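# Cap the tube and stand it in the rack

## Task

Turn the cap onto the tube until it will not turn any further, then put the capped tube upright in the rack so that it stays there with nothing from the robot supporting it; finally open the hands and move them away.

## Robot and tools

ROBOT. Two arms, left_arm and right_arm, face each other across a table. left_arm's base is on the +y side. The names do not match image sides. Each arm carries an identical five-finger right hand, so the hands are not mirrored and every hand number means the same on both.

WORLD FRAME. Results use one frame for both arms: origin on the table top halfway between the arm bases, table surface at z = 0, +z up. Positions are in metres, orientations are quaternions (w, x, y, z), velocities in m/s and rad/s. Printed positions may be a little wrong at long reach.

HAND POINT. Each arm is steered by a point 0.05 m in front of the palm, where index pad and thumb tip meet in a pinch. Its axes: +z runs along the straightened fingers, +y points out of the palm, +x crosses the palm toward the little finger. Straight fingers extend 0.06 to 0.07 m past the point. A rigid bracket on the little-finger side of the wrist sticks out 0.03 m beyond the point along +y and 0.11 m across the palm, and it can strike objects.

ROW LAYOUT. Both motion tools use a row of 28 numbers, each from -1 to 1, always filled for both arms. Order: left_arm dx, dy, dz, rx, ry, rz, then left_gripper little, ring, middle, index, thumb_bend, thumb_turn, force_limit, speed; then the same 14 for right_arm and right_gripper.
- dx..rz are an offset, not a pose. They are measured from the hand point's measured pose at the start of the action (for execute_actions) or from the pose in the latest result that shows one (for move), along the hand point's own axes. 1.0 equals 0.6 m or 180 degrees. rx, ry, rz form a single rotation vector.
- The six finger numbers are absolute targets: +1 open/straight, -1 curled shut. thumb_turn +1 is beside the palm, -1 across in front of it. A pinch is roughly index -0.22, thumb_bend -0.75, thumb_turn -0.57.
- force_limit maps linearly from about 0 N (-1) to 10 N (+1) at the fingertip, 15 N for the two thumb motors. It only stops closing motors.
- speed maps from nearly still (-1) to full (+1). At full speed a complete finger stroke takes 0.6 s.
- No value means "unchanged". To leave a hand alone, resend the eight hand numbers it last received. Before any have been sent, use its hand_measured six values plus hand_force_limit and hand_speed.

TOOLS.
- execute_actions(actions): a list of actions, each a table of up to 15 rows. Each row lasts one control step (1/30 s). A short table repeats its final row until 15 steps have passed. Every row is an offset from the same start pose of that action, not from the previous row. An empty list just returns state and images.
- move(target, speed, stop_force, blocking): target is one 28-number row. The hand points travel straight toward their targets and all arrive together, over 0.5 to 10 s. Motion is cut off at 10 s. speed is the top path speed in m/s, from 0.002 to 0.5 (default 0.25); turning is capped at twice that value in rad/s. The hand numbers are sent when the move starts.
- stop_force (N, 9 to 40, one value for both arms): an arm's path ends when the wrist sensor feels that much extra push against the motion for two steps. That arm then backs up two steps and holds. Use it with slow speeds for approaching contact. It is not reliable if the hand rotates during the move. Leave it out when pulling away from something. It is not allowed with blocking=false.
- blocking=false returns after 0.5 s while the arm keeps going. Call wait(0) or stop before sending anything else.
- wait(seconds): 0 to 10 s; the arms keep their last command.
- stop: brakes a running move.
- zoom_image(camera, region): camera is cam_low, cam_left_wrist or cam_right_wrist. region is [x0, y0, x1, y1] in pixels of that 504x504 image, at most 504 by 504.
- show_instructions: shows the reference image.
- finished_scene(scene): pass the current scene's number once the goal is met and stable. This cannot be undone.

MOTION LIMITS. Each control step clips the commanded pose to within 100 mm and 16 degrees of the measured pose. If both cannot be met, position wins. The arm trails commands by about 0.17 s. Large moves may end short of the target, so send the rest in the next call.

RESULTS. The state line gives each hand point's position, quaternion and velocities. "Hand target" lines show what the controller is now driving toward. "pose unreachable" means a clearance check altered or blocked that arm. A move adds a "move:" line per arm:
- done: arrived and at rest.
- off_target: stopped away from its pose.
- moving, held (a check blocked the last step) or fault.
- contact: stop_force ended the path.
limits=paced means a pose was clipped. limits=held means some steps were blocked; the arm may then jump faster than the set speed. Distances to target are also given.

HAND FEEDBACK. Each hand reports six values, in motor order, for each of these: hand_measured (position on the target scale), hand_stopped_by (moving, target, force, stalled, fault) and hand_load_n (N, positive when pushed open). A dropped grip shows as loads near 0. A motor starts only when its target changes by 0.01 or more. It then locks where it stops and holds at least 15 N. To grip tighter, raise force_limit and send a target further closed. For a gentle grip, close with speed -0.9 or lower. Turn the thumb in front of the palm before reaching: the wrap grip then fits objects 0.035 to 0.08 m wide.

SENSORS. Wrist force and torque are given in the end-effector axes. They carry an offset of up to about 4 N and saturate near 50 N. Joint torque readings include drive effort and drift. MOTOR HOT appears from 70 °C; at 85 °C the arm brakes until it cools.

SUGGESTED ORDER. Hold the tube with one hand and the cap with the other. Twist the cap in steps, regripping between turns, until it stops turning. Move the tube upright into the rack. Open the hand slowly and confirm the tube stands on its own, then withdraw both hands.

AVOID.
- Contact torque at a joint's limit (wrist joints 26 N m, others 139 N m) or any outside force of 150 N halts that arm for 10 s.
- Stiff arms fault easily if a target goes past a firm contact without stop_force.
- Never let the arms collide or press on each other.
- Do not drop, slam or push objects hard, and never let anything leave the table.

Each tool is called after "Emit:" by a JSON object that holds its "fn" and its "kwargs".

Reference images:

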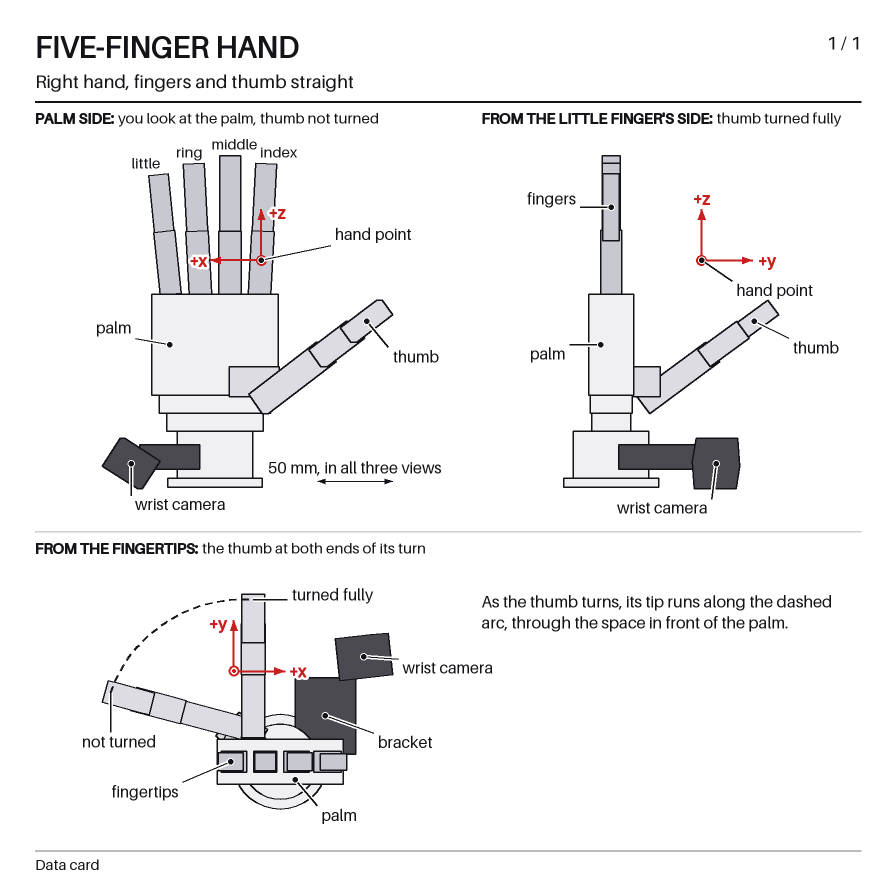

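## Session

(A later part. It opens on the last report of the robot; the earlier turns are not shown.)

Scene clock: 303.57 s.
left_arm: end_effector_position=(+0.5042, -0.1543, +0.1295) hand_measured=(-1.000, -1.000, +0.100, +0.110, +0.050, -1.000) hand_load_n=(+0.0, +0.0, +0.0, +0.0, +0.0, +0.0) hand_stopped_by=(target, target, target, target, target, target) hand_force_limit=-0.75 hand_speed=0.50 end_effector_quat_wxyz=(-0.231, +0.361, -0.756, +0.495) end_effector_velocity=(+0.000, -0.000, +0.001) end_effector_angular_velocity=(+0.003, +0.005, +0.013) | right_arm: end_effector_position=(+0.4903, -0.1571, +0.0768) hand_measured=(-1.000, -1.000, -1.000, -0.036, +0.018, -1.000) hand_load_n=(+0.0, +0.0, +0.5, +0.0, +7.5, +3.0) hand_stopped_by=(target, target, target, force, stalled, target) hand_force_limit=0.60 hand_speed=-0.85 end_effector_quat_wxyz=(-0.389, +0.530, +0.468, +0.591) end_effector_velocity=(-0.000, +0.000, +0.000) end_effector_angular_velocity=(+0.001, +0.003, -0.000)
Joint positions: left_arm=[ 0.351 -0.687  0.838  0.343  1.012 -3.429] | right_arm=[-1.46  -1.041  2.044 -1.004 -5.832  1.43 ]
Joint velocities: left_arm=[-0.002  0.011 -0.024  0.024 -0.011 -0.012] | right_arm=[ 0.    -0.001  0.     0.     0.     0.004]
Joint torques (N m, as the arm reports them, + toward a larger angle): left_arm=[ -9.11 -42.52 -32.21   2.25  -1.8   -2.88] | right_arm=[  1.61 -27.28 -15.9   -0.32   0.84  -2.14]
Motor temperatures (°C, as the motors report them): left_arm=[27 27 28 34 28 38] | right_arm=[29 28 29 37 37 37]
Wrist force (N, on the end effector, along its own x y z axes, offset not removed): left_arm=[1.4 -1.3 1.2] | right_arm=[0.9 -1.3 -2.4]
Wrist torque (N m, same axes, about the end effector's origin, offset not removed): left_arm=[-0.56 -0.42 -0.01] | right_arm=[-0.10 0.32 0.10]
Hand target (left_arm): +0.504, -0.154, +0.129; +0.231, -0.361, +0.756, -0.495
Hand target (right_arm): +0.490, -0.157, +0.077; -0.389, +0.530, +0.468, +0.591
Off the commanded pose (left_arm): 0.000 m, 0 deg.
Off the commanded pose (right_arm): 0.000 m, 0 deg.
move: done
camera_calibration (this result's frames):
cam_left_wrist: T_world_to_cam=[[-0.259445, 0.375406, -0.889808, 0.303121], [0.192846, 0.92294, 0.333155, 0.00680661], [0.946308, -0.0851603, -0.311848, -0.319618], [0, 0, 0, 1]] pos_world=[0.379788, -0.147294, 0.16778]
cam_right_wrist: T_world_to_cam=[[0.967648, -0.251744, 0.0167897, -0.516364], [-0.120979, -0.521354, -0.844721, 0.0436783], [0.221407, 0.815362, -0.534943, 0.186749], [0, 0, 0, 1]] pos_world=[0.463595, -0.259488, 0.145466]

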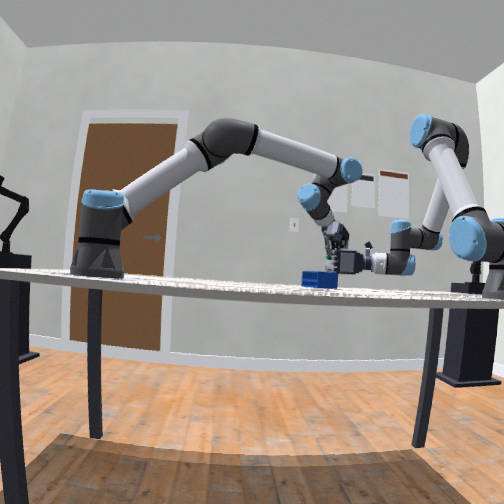

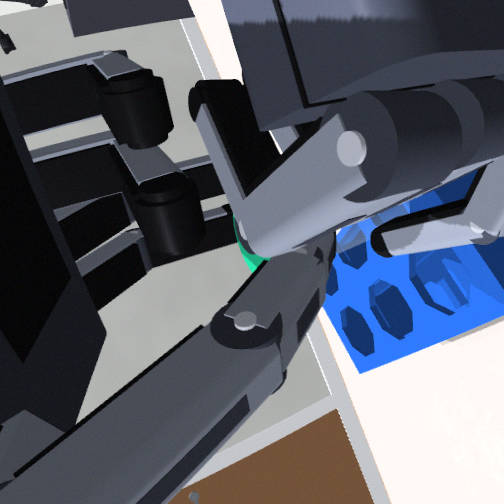

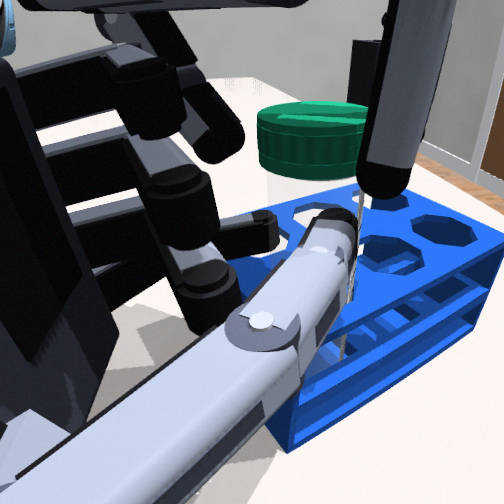

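Tube turned with cap: stopped.

Emit:
{"fn": "execute_actions", "kwargs": {"actions": [[[0,0,0,0,0,0,-1,-1,0.4,0.4,0.2,-1,-0.75,0.5,0,0,0,0,0,0,-1,-1,-1,0.1,0.2,-1,0.6,0]]]}}

Emit:
{"fn": "move", "kwargs": {"target": [0,-0.15,-0.1,0,0,0,-1,-1,0.4,0.4,0.2,-1,-0.75,0.5,0,0,0,0,0,0,-1,-1,-1,1,0.2,-1,0.6,0]}}

Emit:
{"fn": "move", "kwargs": {"target": [0,-0.1,-0.15,0,0,0,-1,-1,0.4,0.4,0.2,-1,-0.75,0.5,0,0,-0.2,0,0,0,-1,-1,-1,1,0.2,-1,0.6,0]}}

Emit:
{"fn": "zoom_image", "kwargs": {"camera": "cam_low", "region": [280,220,400,310]}}

Scene clock: 304.37 s.
left_arm: end_effector_position=(+0.5040, -0.1544, +0.1295) hand_measured=(-1.000, -1.000, +0.400, +0.400, +0.200, -1.000) hand_load_n=(+0.0, +0.0, +0.0, +0.0, +0.0, +0.0) hand_stopped_by=(target, target, target, target, target, target) hand_force_limit=-0.75 hand_speed=0.50 end_effector_quat_wxyz=(-0.231, +0.361, -0.756, +0.495) end_effector_velocity=(-0.000, -0.000, -0.001) end_effector_angular_velocity=(+0.001, -0.000, -0.001) | right_arm: end_effector_position=(+0.4903, -0.1571, +0.0768) hand_measured=(-1.000, -1.000, -1.000, +0.100, +0.200, -1.000) hand_load_n=(+0.0, +0.0, +1.0, +0.0, +0.5, +0.0) hand_stopped_by=(target, target, target, target, target, target) hand_force_limit=0.60 hand_speed=0.00 end_effector_quat_wxyz=(-0.389, +0.530, +0.468, +0.591) end_effector_velocity=(+0.000, -0.000, -0.001) end_effector_angular_velocity=(-0.000, +0.002, -0.000)
Joint positions: left_arm=[ 0.351 -0.687  0.838  0.343  1.012 -3.429] | right_arm=[-1.46  -1.041  2.044 -1.004 -5.832  1.43 ]
Joint velocities: left_arm=[-0.     0.     0.001 -0.001  0.     0.001] | right_arm=[-0.     0.002  0.     0.    -0.     0.   ]
Joint torques (N m, as the arm reports them, + toward a larger angle): left_arm=[  9.82 -64.15 -10.34  -2.25   1.04   2.66] | right_arm=[  1.65 -26.79 -16.63  -0.35   0.89  -2.31]
Motor temperatures (°C, as the motors report them): left_arm=[27 27 28 34 28 38] | right_arm=[29 28 29 37 37 37]
Wrist force (N, on the end effector, along its own x y z axes, offset not removed): left_arm=[2.2 -1.0 2.5] | right_arm=[-1.6 0.4 0.4]
Wrist torque (N m, same axes, about the end effector's origin, offset not removed): left_arm=[-0.50 -0.59 0.10] | right_arm=[0.23 0.59 0.24]
Hand target (left_arm): +0.504, -0.154, +0.129; +0.231, -0.361, +0.756, -0.495
Hand target (right_arm): +0.490, -0.157, +0.077; -0.389, +0.530, +0.468, +0.591
Off the commanded pose (left_arm): 0.000 m, 0 deg.
Off the commanded pose (right_arm): 0.000 m, 0 deg.
camera_calibration (this result's frames):
cam_left_wrist: T_world_to_cam=[[-0.259413, 0.375451, -0.889798, 0.303098], [0.192976, 0.92291, 0.333162, 0.00684396], [0.94629, -0.0852833, -0.311868, -0.319524], [0, 0, 0, 1]] pos_world=[0.379669, -0.147365, 0.167767]
cam_right_wrist: T_world_to_cam=[[0.967648, -0.251744, 0.0167895, -0.516364], [-0.120979, -0.521354, -0.844721, 0.0436784], [0.221407, 0.815362, -0.534943, 0.186749], [0, 0, 0, 1]] pos_world=[0.463595, -0.259488, 0.145466]

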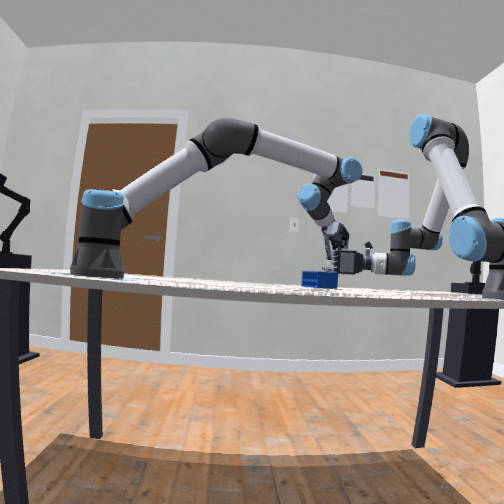

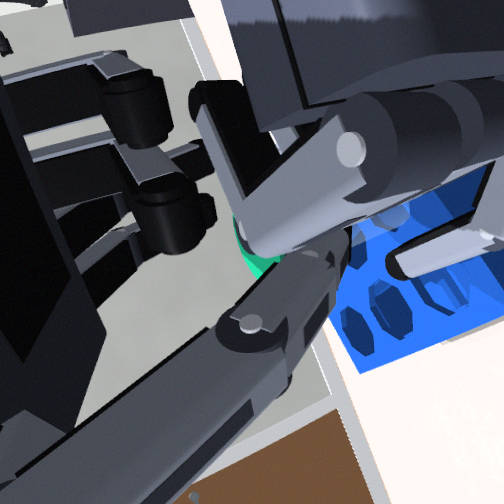

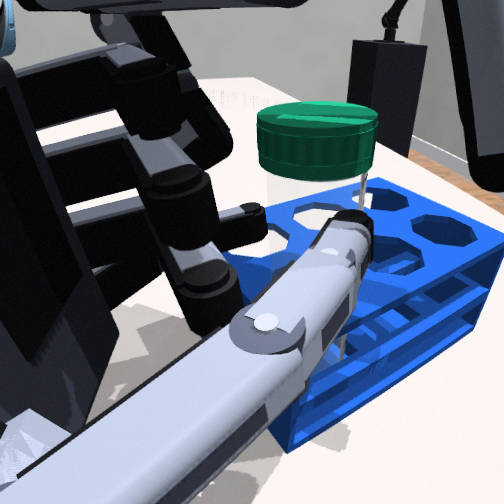

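Scene clock: 305.40 s.
left_arm: end_effector_position=(+0.4900, -0.1422, +0.2359) hand_measured=(-1.000, -1.000, +0.400, +0.400, +0.200, -1.000) hand_load_n=(+0.0, +0.0, +0.0, +0.0, +0.0, +0.0) hand_stopped_by=(target, target, target, target, target, target) hand_force_limit=-0.75 hand_speed=0.50 end_effector_quat_wxyz=(-0.231, +0.361, -0.755, +0.496) end_effector_velocity=(-0.000, -0.000, +0.001) end_effector_angular_velocity=(+0.003, +0.002, +0.001) | right_arm: end_effector_position=(+0.4903, -0.1571, +0.0768) hand_measured=(-1.000, -1.000, -1.000, +1.000, +0.200, -1.000) hand_load_n=(+0.0, +0.0, +1.0, +0.0, +0.5, +0.0) hand_stopped_by=(target, target, target, target, target, target) hand_force_limit=0.60 hand_speed=0.00 end_effector_quat_wxyz=(-0.389, +0.530, +0.468, +0.591) end_effector_velocity=(+0.000, +0.000, +0.000) end_effector_angular_velocity=(+0.000, -0.001, -0.001)
Joint positions: left_arm=[ 0.335 -0.761  0.701  0.559  0.998 -3.438] | right_arm=[-1.46  -1.041  2.044 -1.004 -5.832  1.43 ]
Joint velocities: left_arm=[-0.001  0.003 -0.008  0.009 -0.    -0.002] | right_arm=[ 0.001 -0.     0.    -0.001  0.002 -0.   ]
Joint torques (N m, as the arm reports them, + toward a larger angle): left_arm=[ -9.2  -40.11 -34.25   2.12  -2.33  -2.76] | right_arm=[  1.94 -26.86 -16.64  -0.46   0.76  -2.16]
Motor temperatures (°C, as the motors report them): left_arm=[27 27 28 34 28 38] | right_arm=[29 28 29 37 37 37]
Wrist force (N, on the end effector, along its own x y z axes, offset not removed): left_arm=[0.7 -1.0 2.3] | right_arm=[2.6 -0.7 0.9]
Wrist torque (N m, same axes, about the end effector's origin, offset not removed): left_arm=[-0.39 -0.41 0.03] | right_arm=[-0.01 -0.35 0.08]
Hand target (left_arm): +0.490, -0.142, +0.236; +0.231, -0.361, +0.756, -0.495
Hand target (right_arm): +0.490, -0.157, +0.077; -0.389, +0.530, +0.468, +0.591
Off the commanded pose (left_arm): 0.000 m, 0 deg.
Off the commanded pose (right_arm): 0.000 m, 0 deg.
move: done
camera_calibration (this result's frames):
cam_left_wrist: T_world_to_cam=[[-0.259309, 0.375196, -0.889936, 0.389553], [0.193015, 0.922999, 0.332895, -0.0371023], [0.946311, -0.0854484, -0.31176, -0.272034], [0, 0, 0, 1]] pos_world=[0.365604, -0.135158, 0.274219]
cam_right_wrist: T_world_to_cam=[[0.967648, -0.251743, 0.0167893, -0.516364], [-0.120979, -0.521354, -0.844721, 0.0436783], [0.221406, 0.815362, -0.534943, 0.18675], [0, 0, 0, 1]] pos_world=[0.463595, -0.259488, 0.145466]

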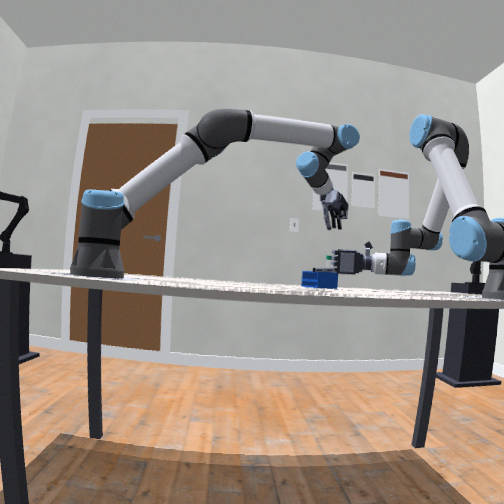

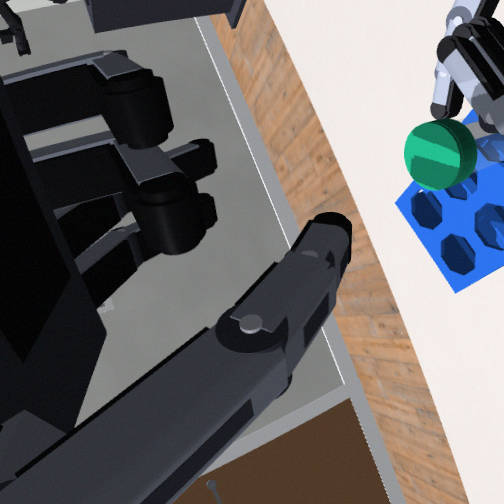

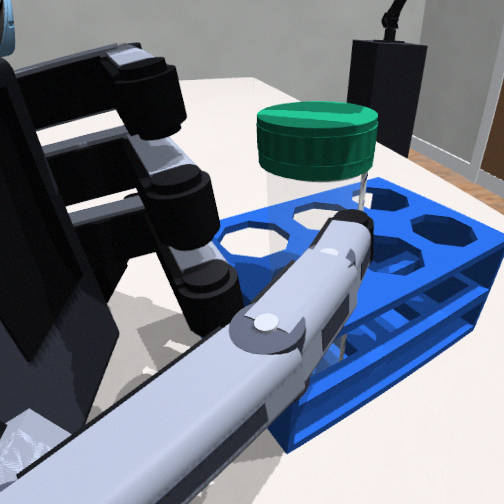

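Scene clock: 306.57 s.
left_arm: end_effector_position=(+0.4452, -0.1051, +0.3270) hand_measured=(-1.000, -1.000, +0.400, +0.400, +0.200, -1.000) hand_load_n=(+0.0, +0.0, +0.0, +0.0, +0.0, +0.0) hand_stopped_by=(target, target, target, target, target, target) hand_force_limit=-0.75 hand_speed=0.50 end_effector_quat_wxyz=(-0.231, +0.361, -0.756, +0.496) end_effector_velocity=(-0.000, +0.000, +0.001) end_effector_angular_velocity=(+0.000, +0.000, +0.000) | right_arm: end_effector_position=(+0.4590, -0.2728, +0.0767) hand_measured=(-1.000, -1.000, -1.000, +1.000, +0.200, -1.000) hand_load_n=(+0.0, +0.0, +1.0, +0.0, +0.5, +0.0) hand_stopped_by=(target, target, target, target, target, target) hand_force_limit=0.60 hand_speed=0.00 end_effector_quat_wxyz=(-0.389, +0.530, +0.469, +0.590) end_effector_velocity=(-0.001, -0.002, +0.001) end_effector_angular_velocity=(+0.003, -0.001, +0.001)
Joint positions: left_arm=[ 0.278 -0.907  0.722  0.703  0.948 -3.471] | right_arm=[-1.756 -1.145  2.254 -1.105 -6.128  1.426]
Joint velocities: left_arm=[-0.    -0.001  0.     0.002 -0.001 -0.001] | right_arm=[-0.006 -0.003  0.008 -0.026 -0.007  0.02 ]
Joint torques (N m, as the arm reports them, + toward a larger angle): left_arm=[-10.76 -58.   -10.52   1.83  -2.21  -2.55] | right_arm=[ -9.02 -34.92   2.01  -2.08  -2.63   2.49]
Motor temperatures (°C, as the motors report them): left_arm=[27 27 28 34 28 38] | right_arm=[29 28 29 37 37 37]
Wrist force (N, on the end effector, along its own x y z axes, offset not removed): left_arm=[1.1 -1.0 2.0] | right_arm=[3.4 1.8 1.6]
Wrist torque (N m, same axes, about the end effector's origin, offset not removed): left_arm=[-0.43 -0.41 0.02] | right_arm=[0.29 -0.40 0.24]
Hand target (left_arm): +0.445, -0.105, +0.327; +0.231, -0.361, +0.756, -0.496
Hand target (right_arm): +0.459, -0.273, +0.077; -0.389, +0.530, +0.469, +0.590
Off the commanded pose (left_arm): 0.000 m, 0 deg.
Off the commanded pose (right_arm): 0.000 m, 0 deg.
move: done
camera_calibration (this result's frames):
cam_left_wrist: T_world_to_cam=[[-0.259562, 0.375179, -0.88987, 0.445161], [0.193098, 0.923006, 0.332826, -0.0930342], [0.946225, -0.0854432, -0.312023, -0.198013], [0, 0, 0, 1]] pos_world=[0.320876, -0.0980629, 0.365315]
cam_right_wrist: T_world_to_cam=[[0.96763, -0.251805, 0.0169251, -0.515264], [-0.121111, -0.522145, -0.844214, -0.0207125], [0.221414, 0.814837, -0.535739, 0.287875], [0, 0, 0, 1]] pos_world=[0.432336, -0.375132, 0.145461]

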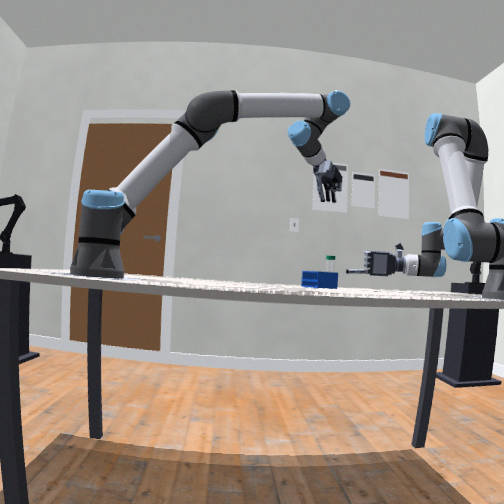

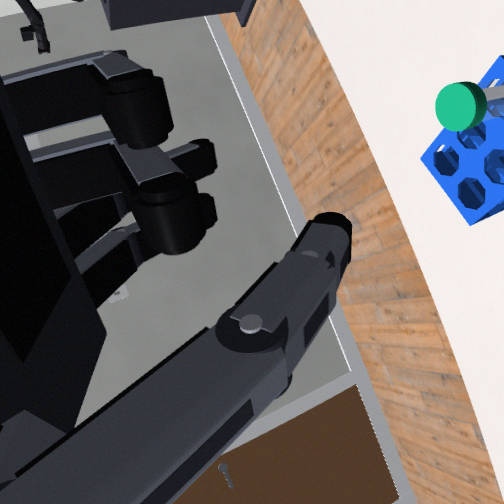

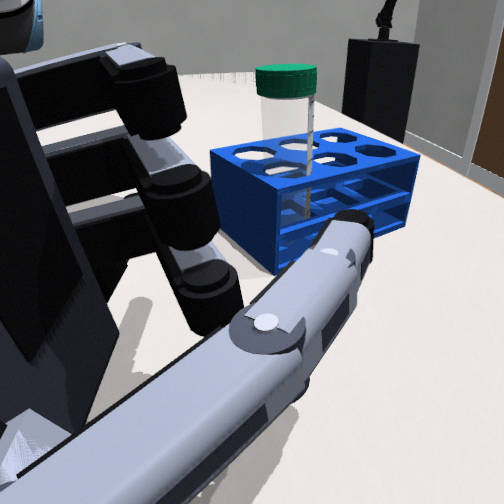

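Region (280, 220, 400, 310) of cam_low's 504x504 image, scaled by 4.200, with more detail than that image has; it fills the top 378 rows of this view, and the rest is white.

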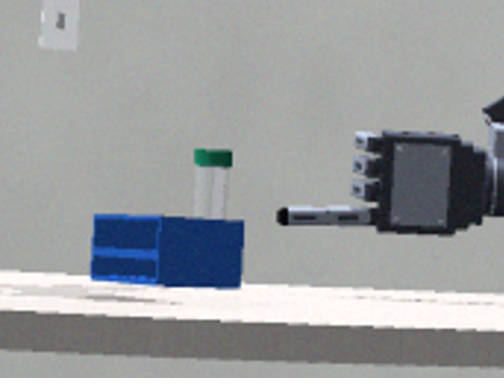

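Emit:
{"fn": "finished_scene", "kwargs": {"scene": 1}}

The scene is finished: the task was done.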